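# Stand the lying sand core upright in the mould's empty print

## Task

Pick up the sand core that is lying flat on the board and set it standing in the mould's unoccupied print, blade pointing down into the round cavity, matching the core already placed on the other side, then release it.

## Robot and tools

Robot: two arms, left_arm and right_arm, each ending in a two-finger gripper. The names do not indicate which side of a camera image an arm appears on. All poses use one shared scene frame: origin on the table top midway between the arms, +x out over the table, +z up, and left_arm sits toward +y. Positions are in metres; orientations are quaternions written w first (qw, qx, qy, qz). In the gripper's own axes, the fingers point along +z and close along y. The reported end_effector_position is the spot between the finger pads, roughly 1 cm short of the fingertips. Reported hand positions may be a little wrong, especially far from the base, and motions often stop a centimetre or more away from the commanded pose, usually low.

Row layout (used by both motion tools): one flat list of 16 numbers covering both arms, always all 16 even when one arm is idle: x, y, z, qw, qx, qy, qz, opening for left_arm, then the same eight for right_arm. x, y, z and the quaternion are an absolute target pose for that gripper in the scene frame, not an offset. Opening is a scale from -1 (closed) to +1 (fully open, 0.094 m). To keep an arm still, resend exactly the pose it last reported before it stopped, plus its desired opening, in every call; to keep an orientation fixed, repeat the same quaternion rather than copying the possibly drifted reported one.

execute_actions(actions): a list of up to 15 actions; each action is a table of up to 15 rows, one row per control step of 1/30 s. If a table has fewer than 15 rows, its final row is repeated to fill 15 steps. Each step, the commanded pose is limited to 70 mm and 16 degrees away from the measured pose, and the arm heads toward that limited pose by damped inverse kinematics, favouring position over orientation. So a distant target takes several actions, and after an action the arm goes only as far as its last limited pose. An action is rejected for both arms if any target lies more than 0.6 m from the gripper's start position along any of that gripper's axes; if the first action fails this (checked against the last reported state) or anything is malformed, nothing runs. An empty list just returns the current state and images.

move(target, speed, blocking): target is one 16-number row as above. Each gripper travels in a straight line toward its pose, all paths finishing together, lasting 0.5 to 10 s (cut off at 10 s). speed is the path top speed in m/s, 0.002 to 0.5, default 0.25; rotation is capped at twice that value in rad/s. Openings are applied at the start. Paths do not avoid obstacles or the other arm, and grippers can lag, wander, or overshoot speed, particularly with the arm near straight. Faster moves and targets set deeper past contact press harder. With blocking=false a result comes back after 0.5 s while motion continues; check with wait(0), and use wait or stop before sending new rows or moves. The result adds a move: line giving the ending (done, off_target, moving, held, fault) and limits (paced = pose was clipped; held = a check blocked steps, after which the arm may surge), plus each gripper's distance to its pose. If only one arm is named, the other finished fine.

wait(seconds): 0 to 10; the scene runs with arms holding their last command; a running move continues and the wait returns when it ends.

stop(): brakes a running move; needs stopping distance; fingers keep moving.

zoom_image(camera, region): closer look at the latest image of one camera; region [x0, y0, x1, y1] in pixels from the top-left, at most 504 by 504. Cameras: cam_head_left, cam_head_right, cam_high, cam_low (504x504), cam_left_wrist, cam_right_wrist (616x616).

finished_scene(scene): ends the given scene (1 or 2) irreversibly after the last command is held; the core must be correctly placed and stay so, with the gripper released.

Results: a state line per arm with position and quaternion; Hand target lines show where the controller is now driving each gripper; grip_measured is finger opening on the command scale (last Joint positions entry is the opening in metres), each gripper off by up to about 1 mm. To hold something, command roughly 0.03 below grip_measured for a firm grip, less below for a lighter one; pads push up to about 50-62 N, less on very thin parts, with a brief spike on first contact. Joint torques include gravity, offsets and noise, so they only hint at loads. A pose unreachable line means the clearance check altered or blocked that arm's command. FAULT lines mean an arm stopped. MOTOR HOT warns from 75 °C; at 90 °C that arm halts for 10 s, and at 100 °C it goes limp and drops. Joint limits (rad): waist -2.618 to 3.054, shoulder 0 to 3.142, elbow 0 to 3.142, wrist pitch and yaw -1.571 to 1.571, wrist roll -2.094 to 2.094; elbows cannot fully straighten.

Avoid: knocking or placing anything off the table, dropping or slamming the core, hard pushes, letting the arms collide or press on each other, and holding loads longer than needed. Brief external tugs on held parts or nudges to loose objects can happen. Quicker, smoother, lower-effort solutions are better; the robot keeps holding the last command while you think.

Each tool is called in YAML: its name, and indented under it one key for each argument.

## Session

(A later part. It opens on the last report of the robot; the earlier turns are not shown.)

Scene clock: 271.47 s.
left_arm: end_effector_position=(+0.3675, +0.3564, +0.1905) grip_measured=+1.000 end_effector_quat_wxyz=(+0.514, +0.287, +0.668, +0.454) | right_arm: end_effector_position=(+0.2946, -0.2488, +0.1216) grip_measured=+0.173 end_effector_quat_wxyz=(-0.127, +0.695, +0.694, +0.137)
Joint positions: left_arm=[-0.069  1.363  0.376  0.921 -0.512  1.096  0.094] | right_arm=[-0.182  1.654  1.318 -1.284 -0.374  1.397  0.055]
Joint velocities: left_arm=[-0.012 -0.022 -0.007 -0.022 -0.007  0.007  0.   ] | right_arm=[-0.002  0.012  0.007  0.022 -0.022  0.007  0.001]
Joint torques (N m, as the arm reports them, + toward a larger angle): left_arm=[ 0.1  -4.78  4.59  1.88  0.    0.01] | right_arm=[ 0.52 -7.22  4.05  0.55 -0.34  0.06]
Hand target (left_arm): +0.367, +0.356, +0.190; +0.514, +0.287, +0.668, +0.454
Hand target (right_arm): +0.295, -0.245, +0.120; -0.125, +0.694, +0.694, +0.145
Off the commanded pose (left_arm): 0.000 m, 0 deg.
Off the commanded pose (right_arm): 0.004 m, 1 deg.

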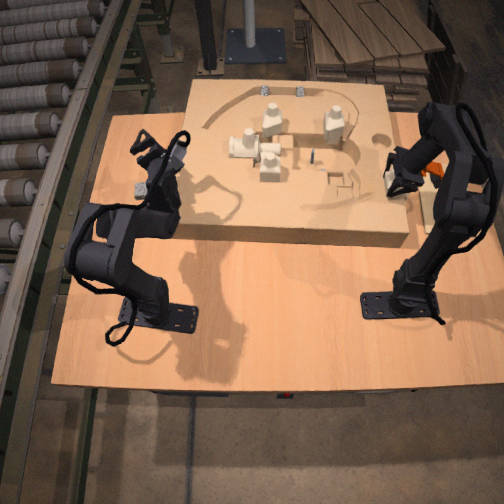

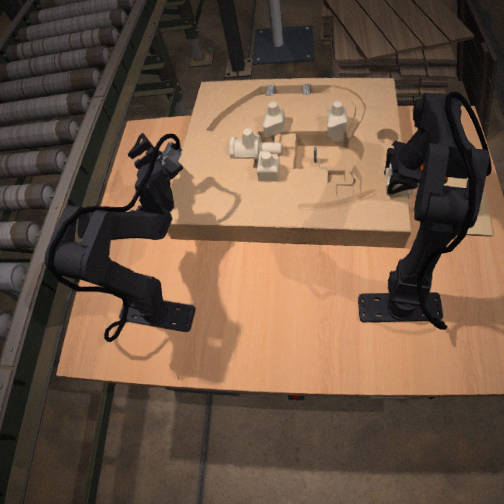

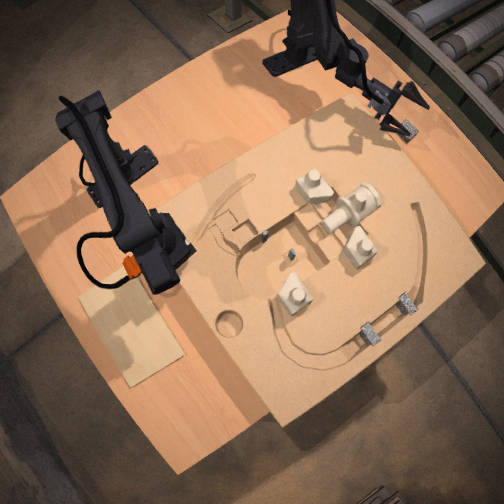

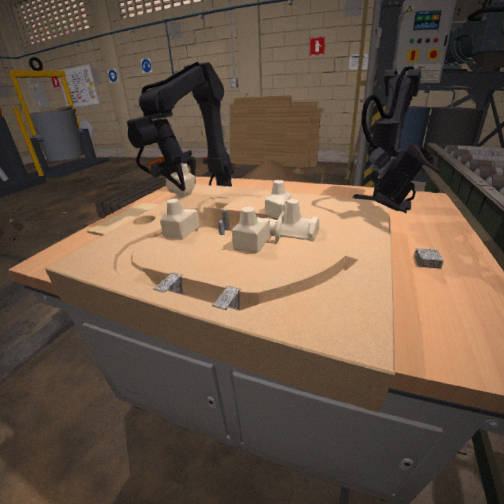

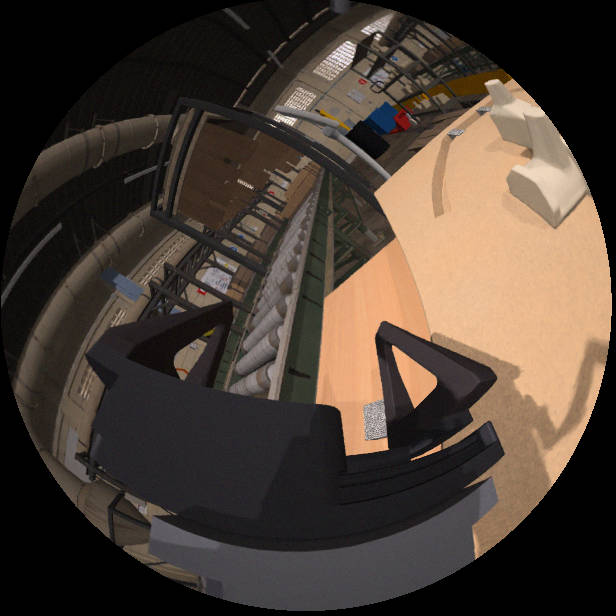

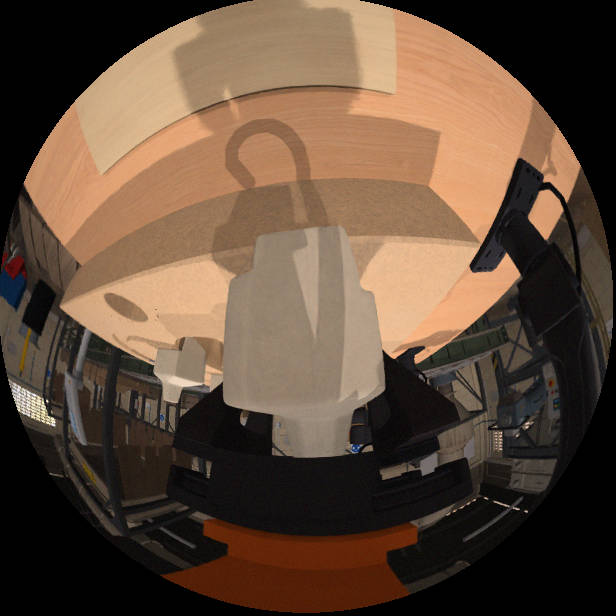

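Blade is against the wall and the tenon is down. Releasing gently.

execute_actions:
  actions:
    - [[0.3675,0.3564,0.1905,0.514,0.287,0.668,0.454,1,0.295,-0.247,0.121,-0.125,0.694,0.694,0.145,0.17]]
    - [[0.3675,0.3564,0.1905,0.514,0.287,0.668,0.454,1,0.295,-0.247,0.121,-0.125,0.694,0.694,0.145,0.3]]
    - [[0.3675,0.3564,0.1905,0.514,0.287,0.668,0.454,1,0.295,-0.25,0.133,-0.125,0.694,0.694,0.145,0.3]]

zoom_image:
  camera: "cam_low"
  region: [130,130,220,220]

zoom_image:
  camera: "cam_head_left"
  region: [370,140,470,240]

Scene clock: 276.60 s.
left_arm: end_effector_position=(+0.3675, +0.3564, +0.1905) grip_measured=+1.000 end_effector_quat_wxyz=(+0.514, +0.287, +0.668, +0.454) | right_arm: end_effector_position=(+0.2918, -0.2489, +0.1218) grip_measured=+0.298 end_effector_quat_wxyz=(-0.132, +0.696, +0.693, +0.134)
Joint positions: left_arm=[-0.069  1.363  0.376  0.921 -0.512  1.096  0.094] | right_arm=[-0.184  1.654  1.318 -1.296 -0.374  1.397  0.061]
Joint velocities: left_arm=[ 0.002  0.012 -0.007  0.022 -0.081 -0.037  0.   ] | right_arm=[ 0.007 -0.002  0.002  0.022 -0.037 -0.051 -0.001]
Joint torques (N m, as the arm reports them, + toward a larger angle): left_arm=[ 0.04 -4.57  4.49  1.87  0.    0.01] | right_arm=[-0.63 -7.24  7.52  0.06 -0.33 -0.12]
Hand target (left_arm): +0.367, +0.356, +0.190; +0.514, +0.287, +0.668, +0.454
Hand target (right_arm): +0.295, -0.250, +0.133; -0.125, +0.694, +0.694, +0.145
Off the commanded pose (left_arm): 0.000 m, 0 deg.
Off the commanded pose (right_arm): 0.012 m, 1 deg.

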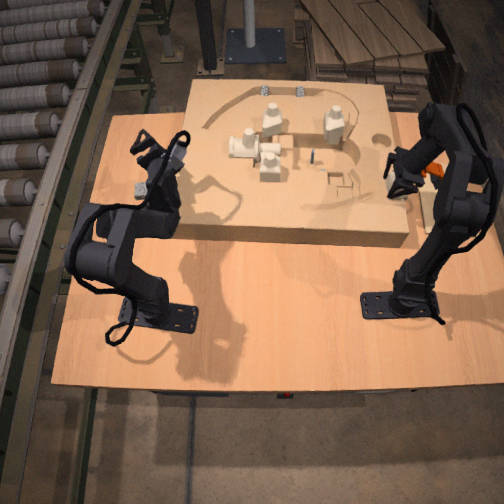

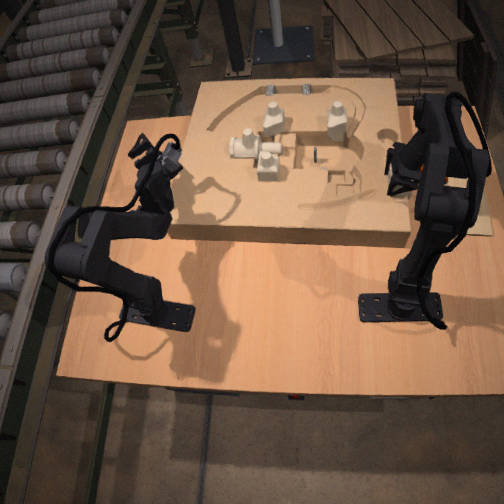

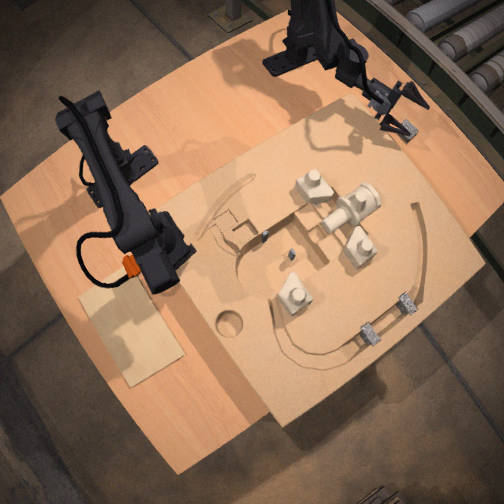

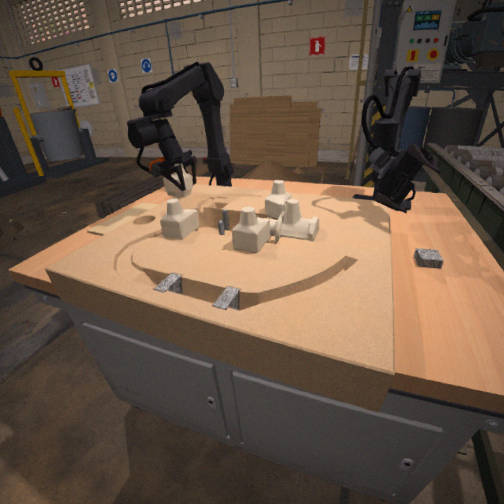

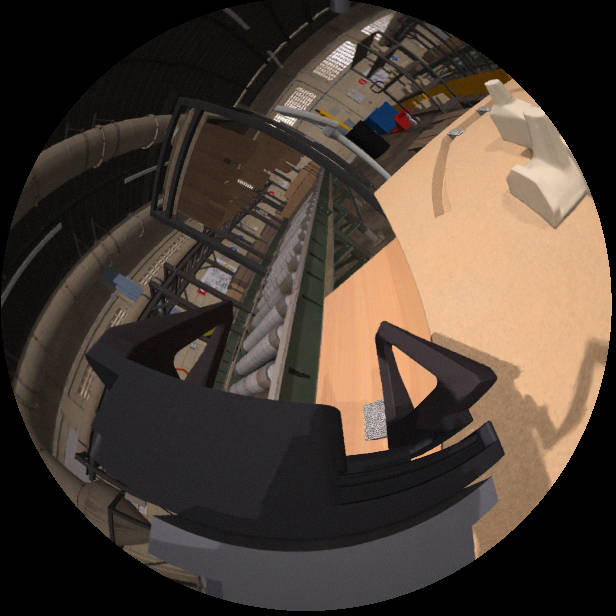

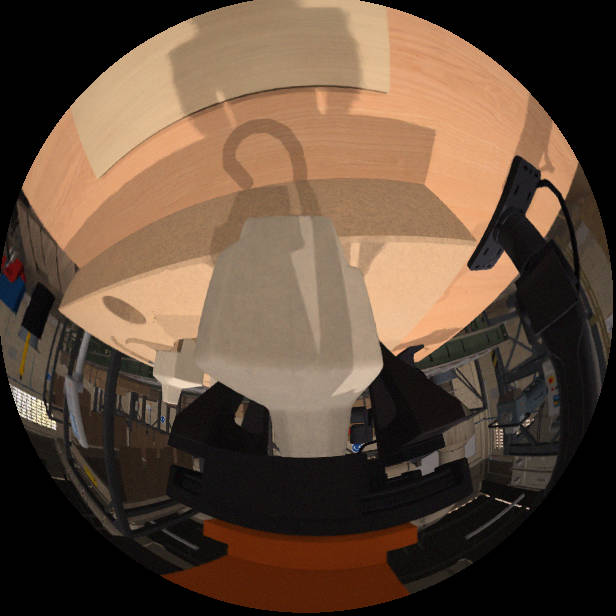

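Region (130, 130, 220, 220) of cam_low's 504x504 image, scaled by 5.600, with more detail than that image has.

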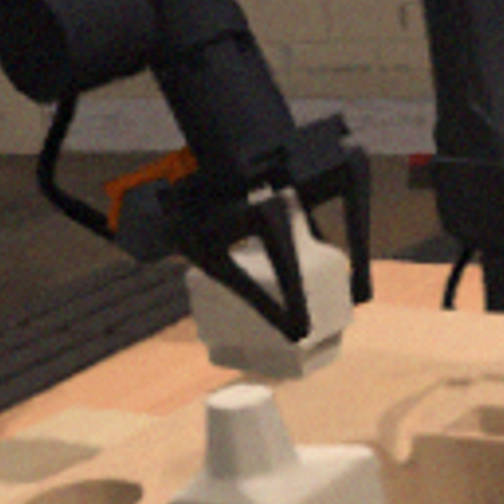

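Region (370, 140, 470, 240) of cam_head_left's 504x504 image, scaled by 5.040, with more detail than that image has.

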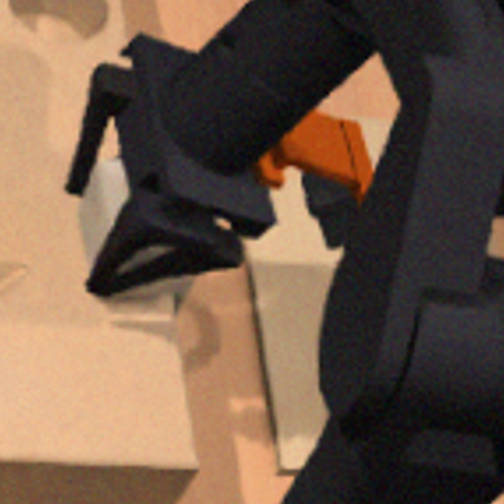

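execute_actions:
  actions:
    - [[0.3675,0.3564,0.1905,0.514,0.287,0.668,0.454,1,0.295,-0.252,0.126,-0.125,0.694,0.694,0.145,0.22]]
    - [[0.3675,0.3564,0.1905,0.514,0.287,0.668,0.454,1,0.295,-0.252,0.126,-0.125,0.694,0.694,0.145,0.16]]
    - [[0.3675,0.3564,0.1905,0.514,0.287,0.668,0.454,1,0.295,-0.252,0.126,-0.125,0.694,0.694,0.145,0.12]]

zoom_image:
  camera: "cam_low"
  region: [130,130,220,220]

zoom_image:
  camera: "cam_head_left"
  region: [370,140,470,240]

Scene clock: 281.73 s.
left_arm: end_effector_position=(+0.3675, +0.3564, +0.1905) grip_measured=+1.000 end_effector_quat_wxyz=(+0.514, +0.287, +0.668, +0.454) | right_arm: end_effector_position=(+0.2935, -0.2503, +0.1220) grip_measured=+0.150 end_effector_quat_wxyz=(-0.130, +0.695, +0.694, +0.139)
Joint positions: left_arm=[-0.069  1.363  0.376  0.921 -0.512  1.096  0.094] | right_arm=[-0.19   1.654  1.318 -1.29  -0.378  1.389  0.054]
Joint velocities: left_arm=[-0.017 -0.002  0.002  0.022  0.007 -0.007  0.   ] | right_arm=[ 0.012  0.017 -0.012 -0.066 -0.066 -0.051  0.   ]
Joint torques (N m, as the arm reports them, + toward a larger angle): left_arm=[ 0.12 -4.63  4.47  1.87 -0.04  0.01] | right_arm=[-0.7  -6.88  5.96  0.26 -0.28 -0.11]
Hand target (left_arm): +0.367, +0.356, +0.191; +0.514, +0.287, +0.668, +0.454
Hand target (right_arm): +0.295, -0.252, +0.126; -0.125, +0.694, +0.694, +0.145
Off the commanded pose (left_arm): 0.000 m, 0 deg.
Off the commanded pose (right_arm): 0.005 m, 1 deg.

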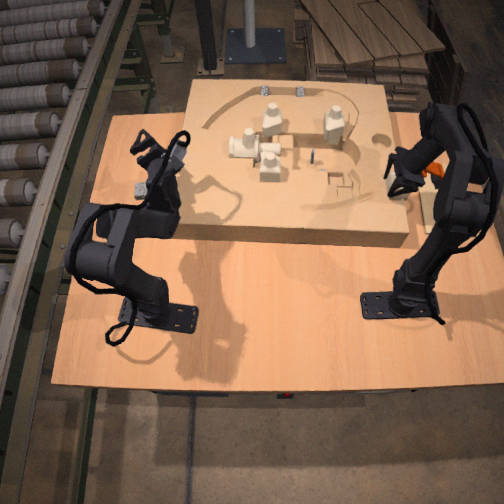

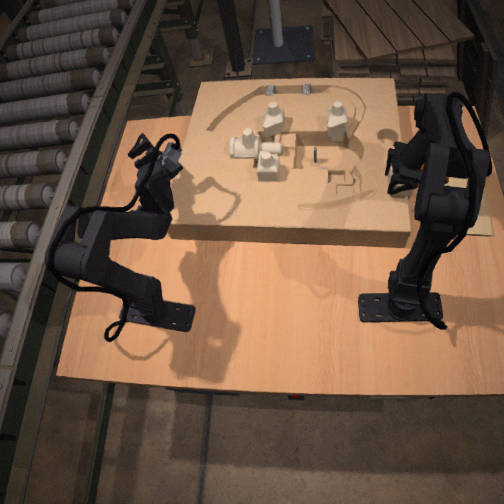

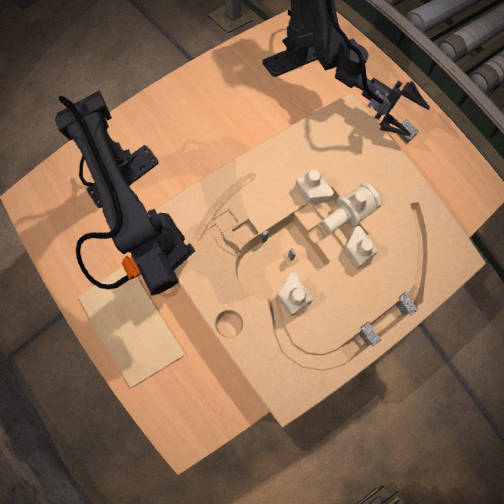

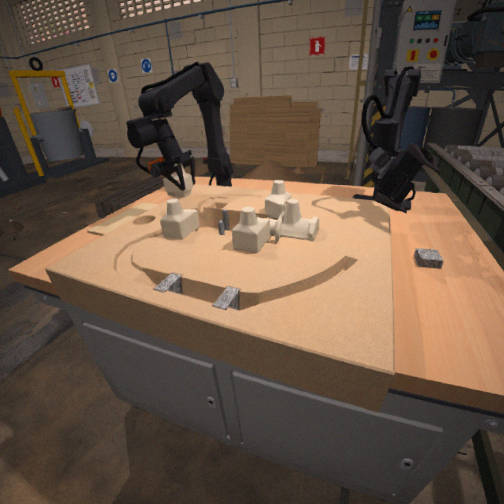

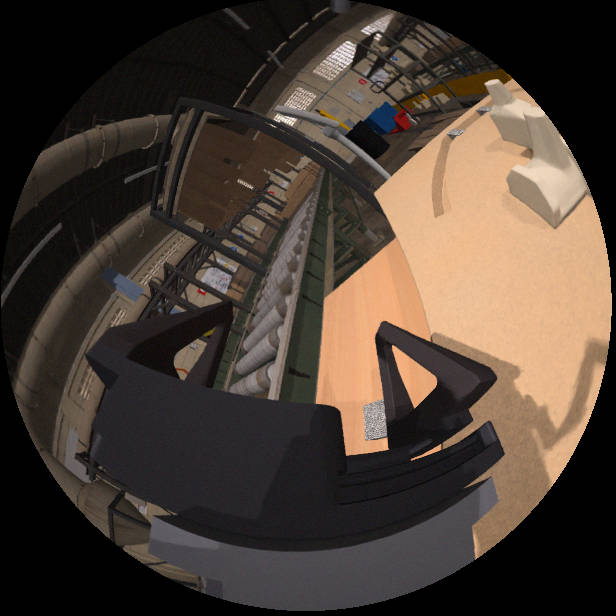

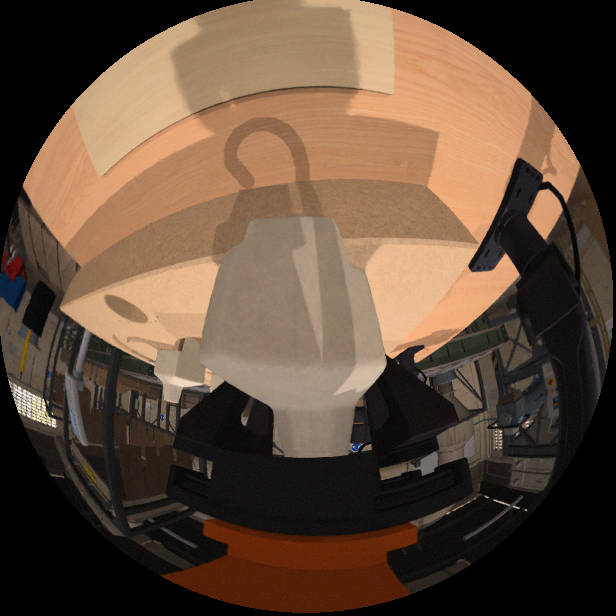

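Region (130, 130, 220, 220) of cam_low's 504x504 image, scaled by 5.600, with more detail than that image has.

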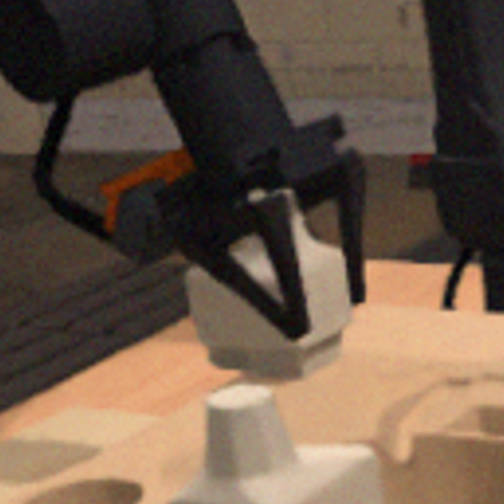

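Region (370, 140, 470, 240) of cam_head_left's 504x504 image, scaled by 5.040, with more detail than that image has.

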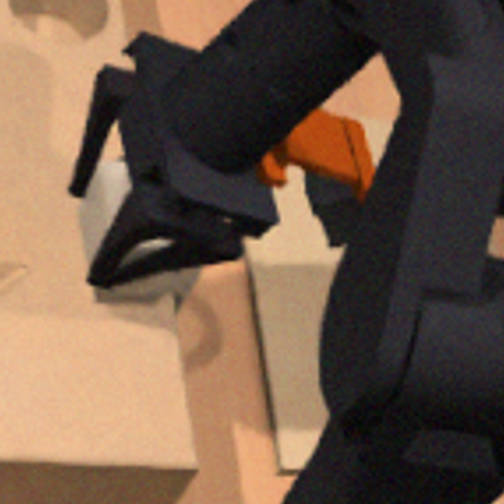

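execute_actions:
  actions:
    - [[0.3675,0.3564,0.1905,0.514,0.287,0.668,0.454,1,0.295,-0.252,0.138,-0.12,0.696,0.696,0.135,0.1]]
    - [[0.3675,0.3564,0.1905,0.514,0.287,0.668,0.454,1,0.296,-0.252,0.15,-0.095,0.7,0.7,0.11,0.1]]
    - [[0.3675,0.3564,0.1905,0.514,0.287,0.668,0.454,1,0.297,-0.252,0.158,-0.07,0.703,0.703,0.085,0.1]]
    - [[0.3675,0.3564,0.1905,0.514,0.287,0.668,0.454,1,0.298,-0.252,0.162,-0.045,0.705,0.705,0.06,0.1]]
    - [[0.3675,0.3564,0.1905,0.514,0.287,0.668,0.454,1,0.298,-0.252,0.162,-0.02,0.706,0.706,0.04,0.1]]

zoom_image:
  camera: "cam_low"
  region: [130,130,220,220]

zoom_image:
  camera: "cam_head_left"
  region: [370,140,470,240]

Scene clock: 297.53 s.
left_arm: end_effector_position=(+0.3675, +0.3564, +0.1905) grip_measured=+1.000 end_effector_quat_wxyz=(+0.514, +0.287, +0.668, +0.454) | right_arm: end_effector_position=(+0.2925, -0.2500, +0.1443) grip_measured=+0.150 end_effector_quat_wxyz=(-0.048, +0.705, +0.707, +0.026)
Joint positions: left_arm=[-0.069  1.363  0.376  0.921 -0.512  1.096  0.094] | right_arm=[-0.023  1.654  1.453 -1.402 -0.104  1.56   0.054]
Joint velocities: left_arm=[ 0.012  0.017  0.012  0.022 -0.022 -0.022  0.   ] | right_arm=[-0.002 -0.002 -0.022  0.007  0.007 -0.022  0.001]
Joint torques (N m, as the arm reports them, + toward a larger angle): left_arm=[ 0.03 -4.76  4.48  1.89 -0.03 -0.01] | right_arm=[ 0.34 -8.81  8.04  0.23  0.11  0.06]
Hand target (left_arm): +0.367, +0.356, +0.191; +0.514, +0.287, +0.668, +0.454
Hand target (right_arm): +0.298, -0.252, +0.162; -0.020, +0.706, +0.707, +0.040
Off the commanded pose (left_arm): 0.000 m, 0 deg.
Off the commanded pose (right_arm): 0.019 m, 4 deg.

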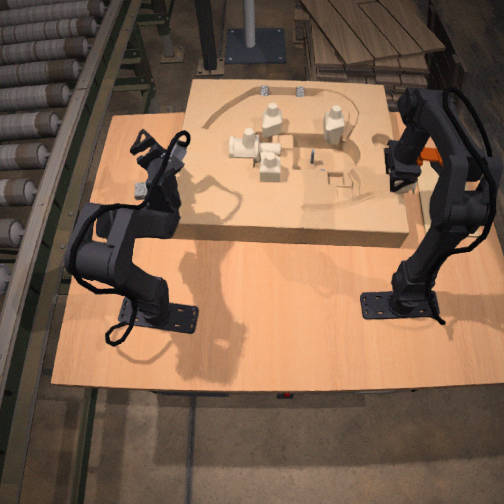

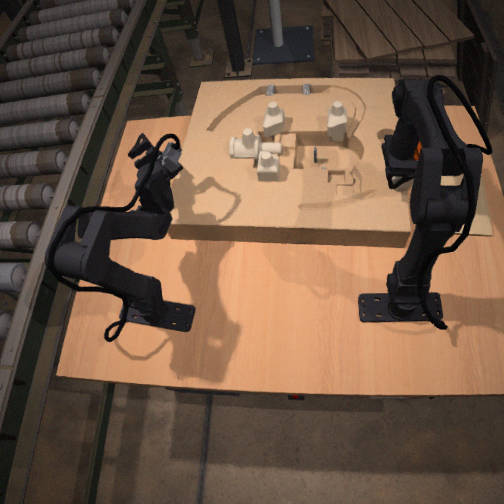

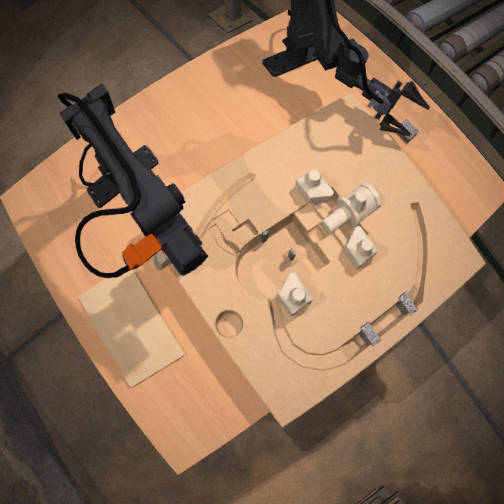

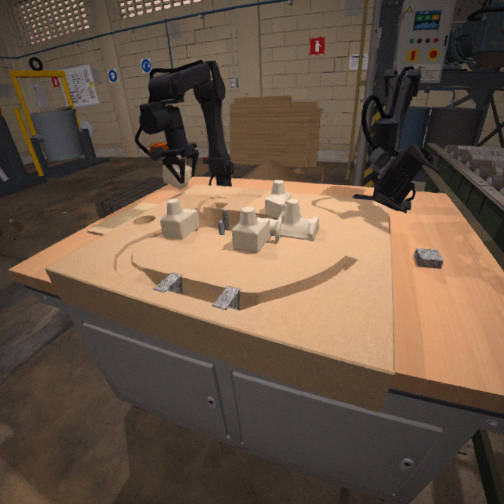

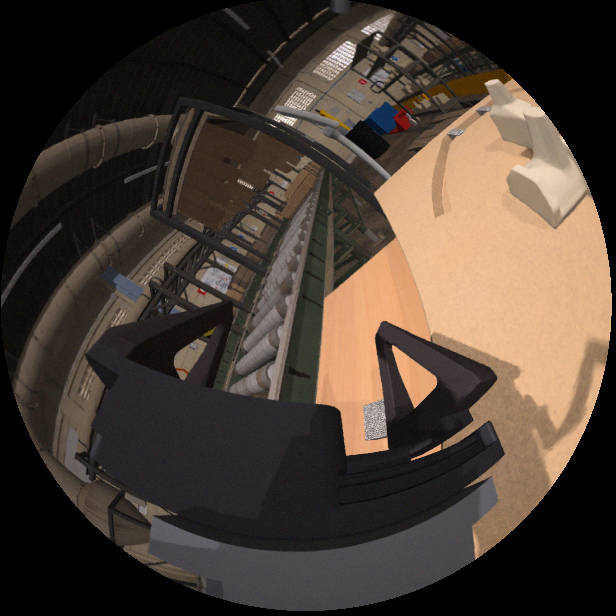

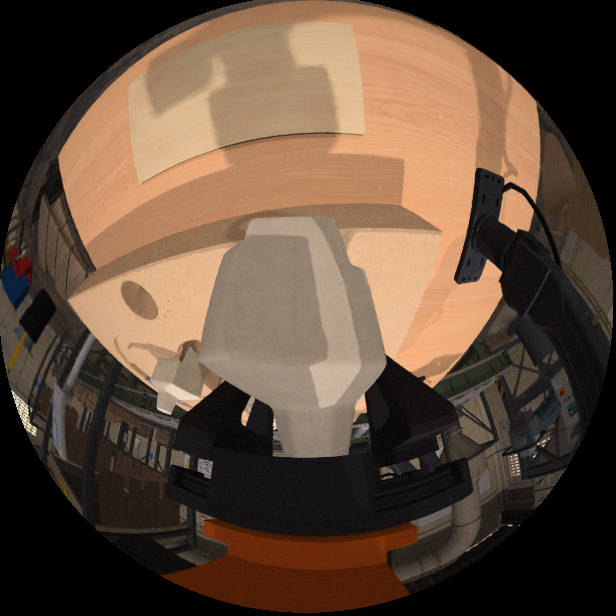

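Region (130, 130, 220, 220) of cam_low's 504x504 image, scaled by 5.600, with more detail than that image has.

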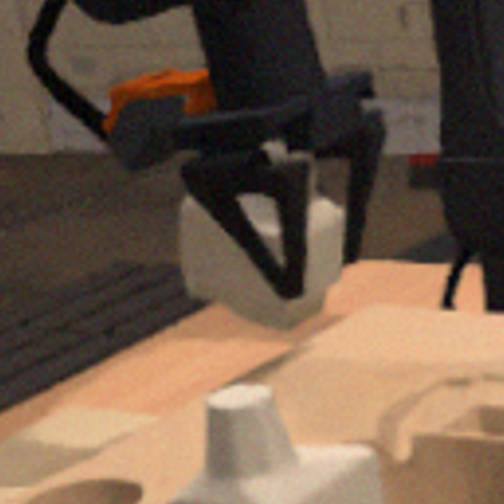

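Region (370, 140, 470, 240) of cam_head_left's 504x504 image, scaled by 5.040, with more detail than that image has.

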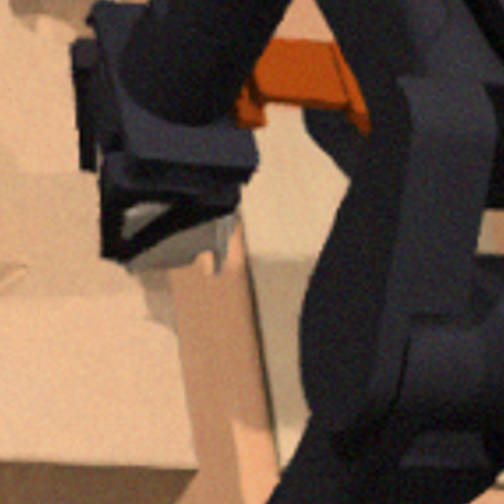

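execute_actions:
  actions:
    - [[0.3675,0.3564,0.1905,0.514,0.287,0.668,0.454,1,0.298,-0.252,0.175,-0.02,0.65,0.76,0.03,0.1]]
    - [[0.3675,0.3564,0.1905,0.514,0.287,0.668,0.454,1,0.30,-0.245,0.185,-0.02,0.56,0.83,0.02,0.1]]
    - [[0.3675,0.3564,0.1905,0.514,0.287,0.668,0.454,1,0.305,-0.23,0.19,-0.02,0.47,0.88,0.015,0.1]]
    - [[0.3675,0.3564,0.1905,0.514,0.287,0.668,0.454,1,0.31,-0.21,0.19,-0.02,0.37,0.93,0.01,0.1]]
    - [[0.3675,0.3564,0.1905,0.514,0.287,0.668,0.454,1,0.32,-0.19,0.19,-0.02,0.27,0.96,0.005,0.1]]
    - [[0.3675,0.3564,0.1905,0.514,0.287,0.668,0.454,1,0.33,-0.17,0.19,-0.02,0.17,0.985,0,0.1]]
    - [[0.3675,0.3564,0.1905,0.514,0.287,0.668,0.454,1,0.34,-0.15,0.19,-0.02,0.09,0.996,0,0.1]]
    - [[0.3675,0.3564,0.1905,0.514,0.287,0.668,0.454,1,0.35,-0.135,0.185,-0.02,0.026,0.999,0,0.1]]
    - [[0.3675,0.3564,0.1905,0.514,0.287,0.668,0.454,1,0.355,-0.13,0.18,-0.02,0.026,0.999,0,0.1]]

zoom_image:
  camera: "cam_low"
  region: [160,140,270,250]

zoom_image:
  camera: "cam_head_left"
  region: [290,110,410,230]

Scene clock: 309.87 s.
left_arm: end_effector_position=(+0.3675, +0.3564, +0.1905) grip_measured=+1.000 end_effector_quat_wxyz=(+0.514, +0.287, +0.668, +0.454) | right_arm: end_effector_position=(+0.3485, -0.1348, +0.1663) grip_measured=+0.150 end_effector_quat_wxyz=(-0.013, +0.034, +0.999, +0.006)
Joint positions: left_arm=[-0.069  1.363  0.376  0.921 -0.512  1.096  0.094] | right_arm=[ 0.341  1.982  1.958 -1.566 -0.022  0.425  0.054]
Joint velocities: left_arm=[-0.007  0.002 -0.002  0.007 -0.007  0.007  0.   ] | right_arm=[-0.002 -0.017  0.017 -0.007 -0.022  0.007  0.001]
Joint torques (N m, as the arm reports them, + toward a larger angle): left_arm=[ 0.11 -4.67  4.55  1.89 -0.03 -0.01] | right_arm=[ 0.62 -9.93  8.29  0.33  0.05 -0.09]
Hand target (left_arm): +0.367, +0.356, +0.191; +0.514, +0.287, +0.668, +0.454
Hand target (right_arm): +0.354, -0.130, +0.179; +0.011, +0.026, +1.000, +0.013
Off the commanded pose (left_arm): 0.000 m, 0 deg.
Off the commanded pose (right_arm): 0.016 m, 1 deg.
joint sent to its limit (right arm) — the command would take joint 4 (wrist pitch) past its lower limit, so that joint was sent only as far as its limit.

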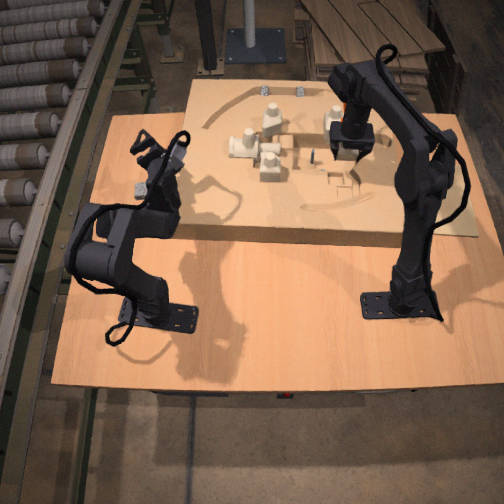

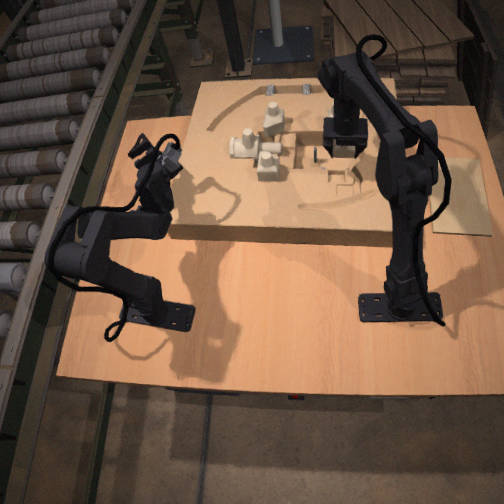

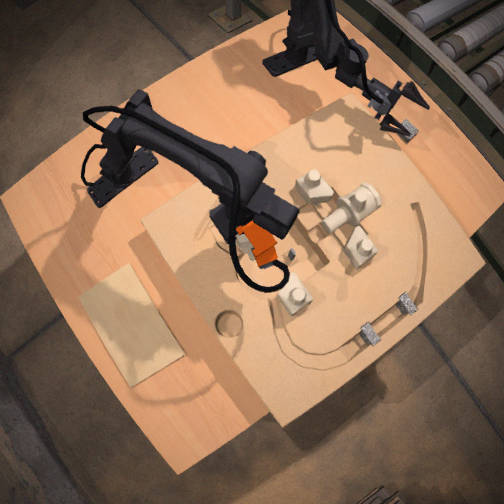

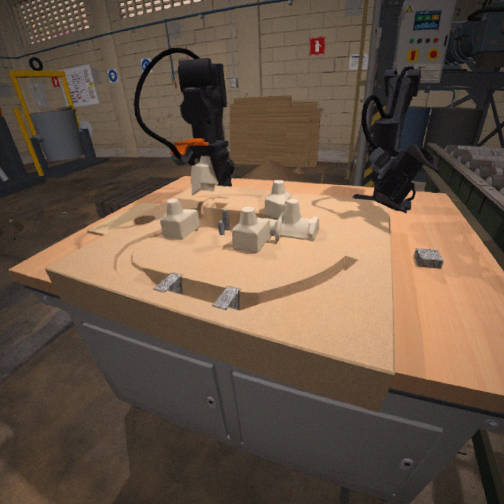

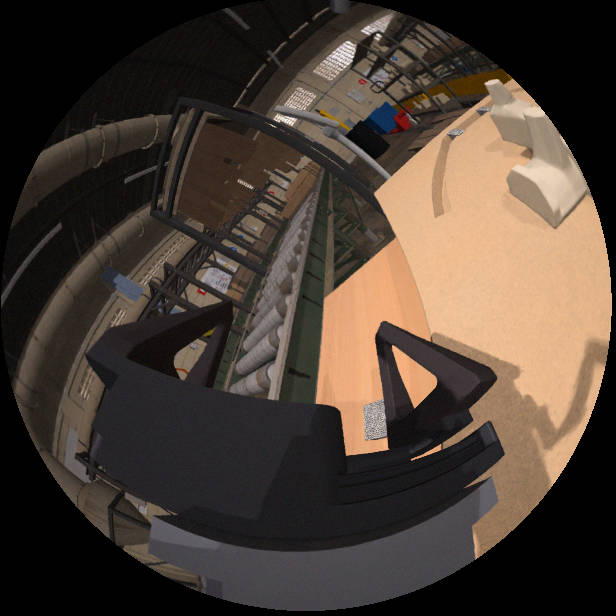

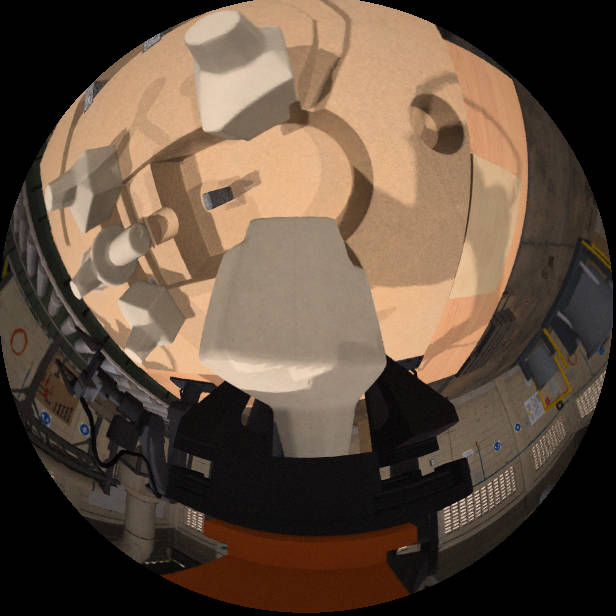

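Region (160, 140, 270, 250) of cam_low's 504x504 image, scaled by 4.582, with more detail than that image has.

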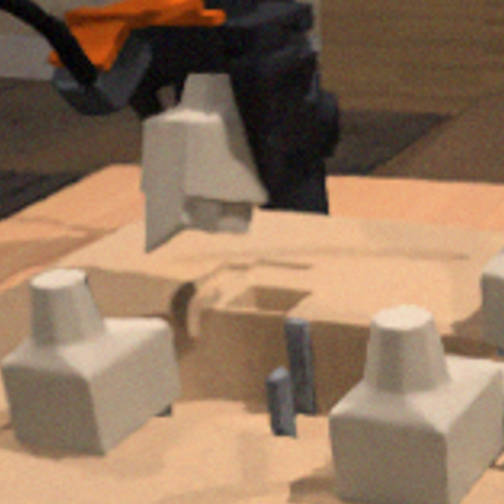

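Region (290, 110, 410, 230) of cam_head_left's 504x504 image, scaled by 4.200, with more detail than that image has.

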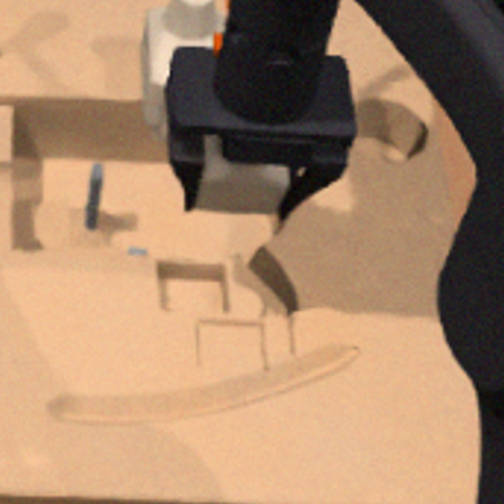

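execute_actions:
  actions:
    - [[0.3675,0.3564,0.1905,0.514,0.287,0.668,0.454,1,0.355,-0.122,0.173,-0.02,0.026,0.999,0,0.1]]
    - [[0.3675,0.3564,0.1905,0.514,0.287,0.668,0.454,1,0.355,-0.114,0.166,-0.025,0.026,0.999,0,0.1]]
    - [[0.3675,0.3564,0.1905,0.514,0.287,0.668,0.454,1,0.355,-0.112,0.159,-0.03,0.026,0.999,0,0.1]]
    - [[0.3675,0.3564,0.1905,0.514,0.287,0.668,0.454,1,0.355,-0.112,0.153,-0.03,0.026,0.999,0,0.1]]

zoom_image:
  camera: "cam_low"
  region: [170,150,260,240]

zoom_image:
  camera: "cam_head_left"
  region: [300,120,390,210]

Scene clock: 322.13 s.
left_arm: end_effector_position=(+0.3675, +0.3564, +0.1905) grip_measured=+1.000 end_effector_quat_wxyz=(+0.514, +0.287, +0.668, +0.454) | right_arm: end_effector_position=(+0.3491, -0.1183, +0.1409) grip_measured=+0.150 end_effector_quat_wxyz=(-0.044, +0.026, +0.999, -0.007)
Joint positions: left_arm=[-0.069  1.363  0.376  0.921 -0.512  1.096  0.094] | right_arm=[ 0.38   2.068  1.977 -1.566 -0.024  0.448  0.054]
Joint velocities: left_arm=[-0.002 -0.022  0.007 -0.037  0.022  0.022  0.   ] | right_arm=[-0.007 -0.007  0.002  0.037  0.11  -0.051 -0.001]
Joint torques (N m, as the arm reports them, + toward a larger angle): left_arm=[ 0.06 -4.67  4.51  1.91  0.   -0.03] | right_arm=[  0.62 -10.57   8.05   0.2   -0.04   0.06]
Hand target (left_arm): +0.367, +0.356, +0.190; +0.514, +0.287, +0.668, +0.454
Hand target (right_arm): +0.355, -0.112, +0.153; -0.023, +0.026, +0.999, +0.003
Off the commanded pose (left_arm): 0.000 m, 0 deg.
Off the commanded pose (right_arm): 0.015 m, 2 deg.
joint sent to its limit (right arm) — the command would take joint 4 (wrist pitch) past its lower limit, so that joint was sent only as far as its limit.

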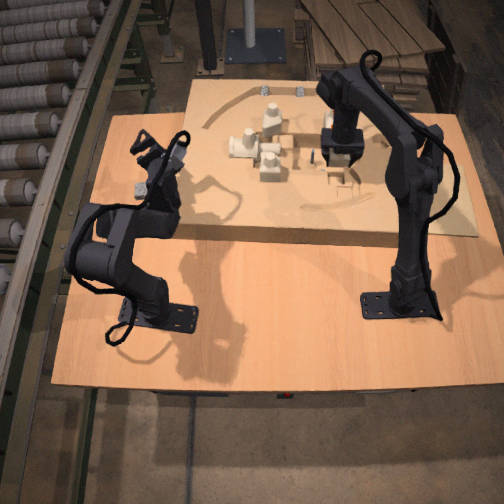

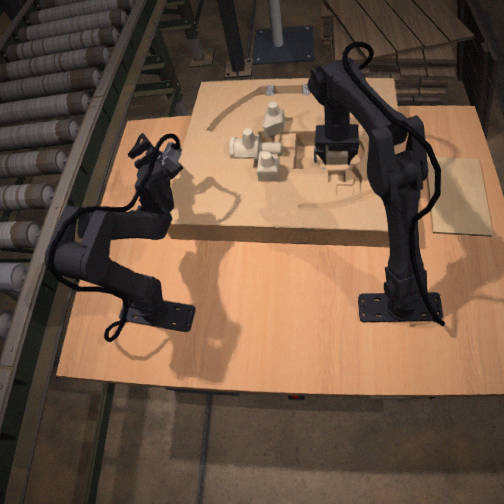

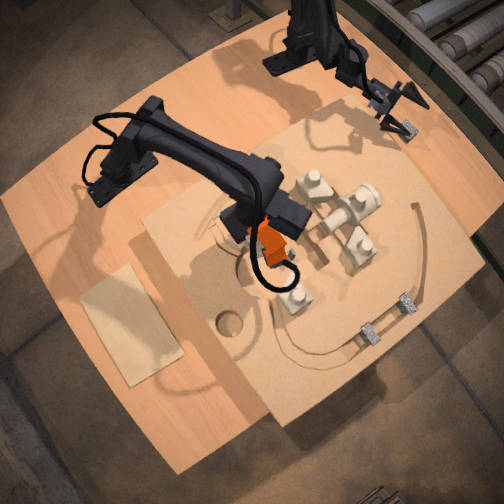

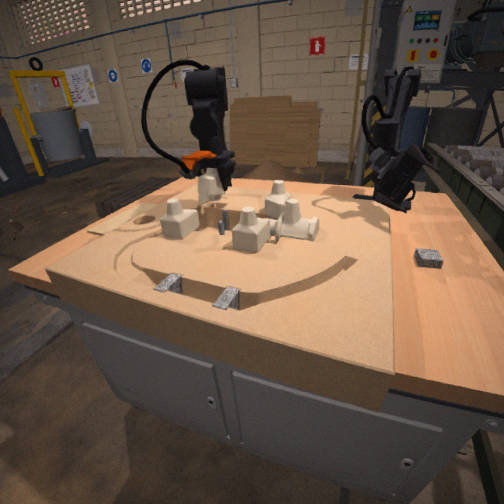

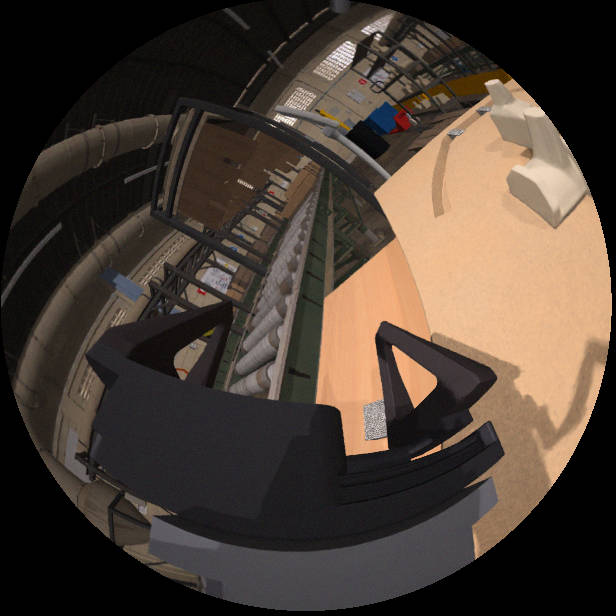

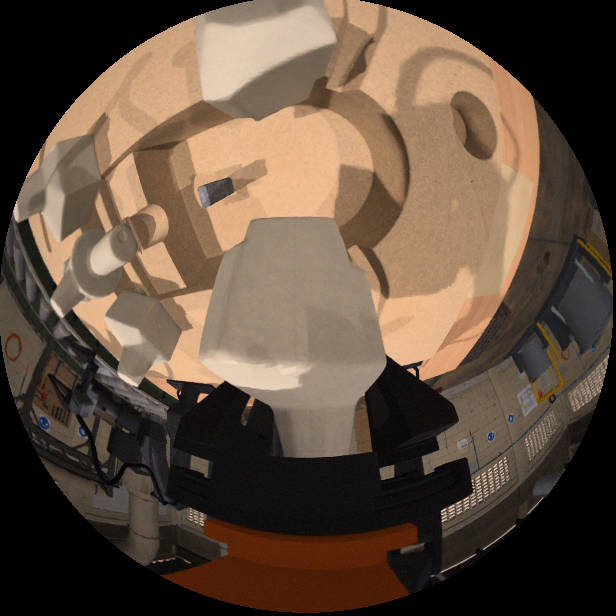

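Region (170, 150, 260, 240) of cam_low's 504x504 image, scaled by 5.600, with more detail than that image has.

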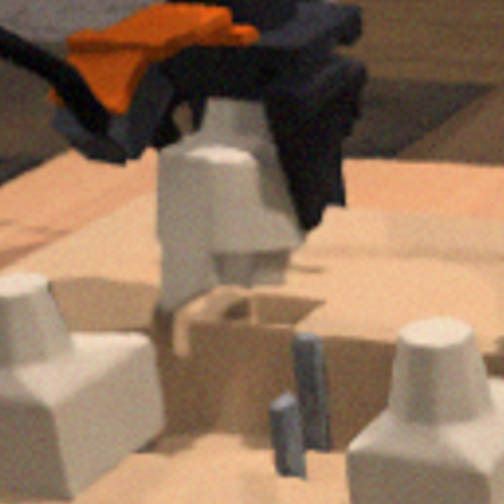

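Region (300, 120, 390, 210) of cam_head_left's 504x504 image, scaled by 5.600, with more detail than that image has.

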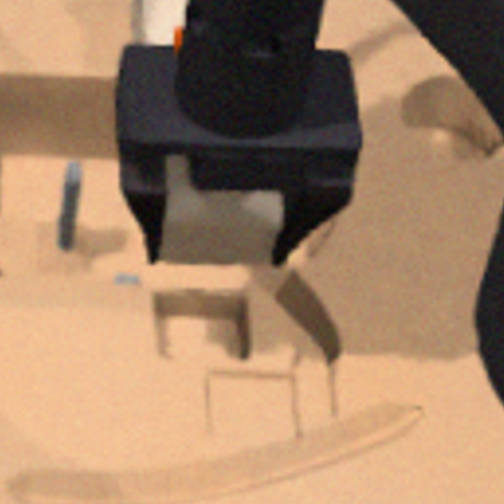

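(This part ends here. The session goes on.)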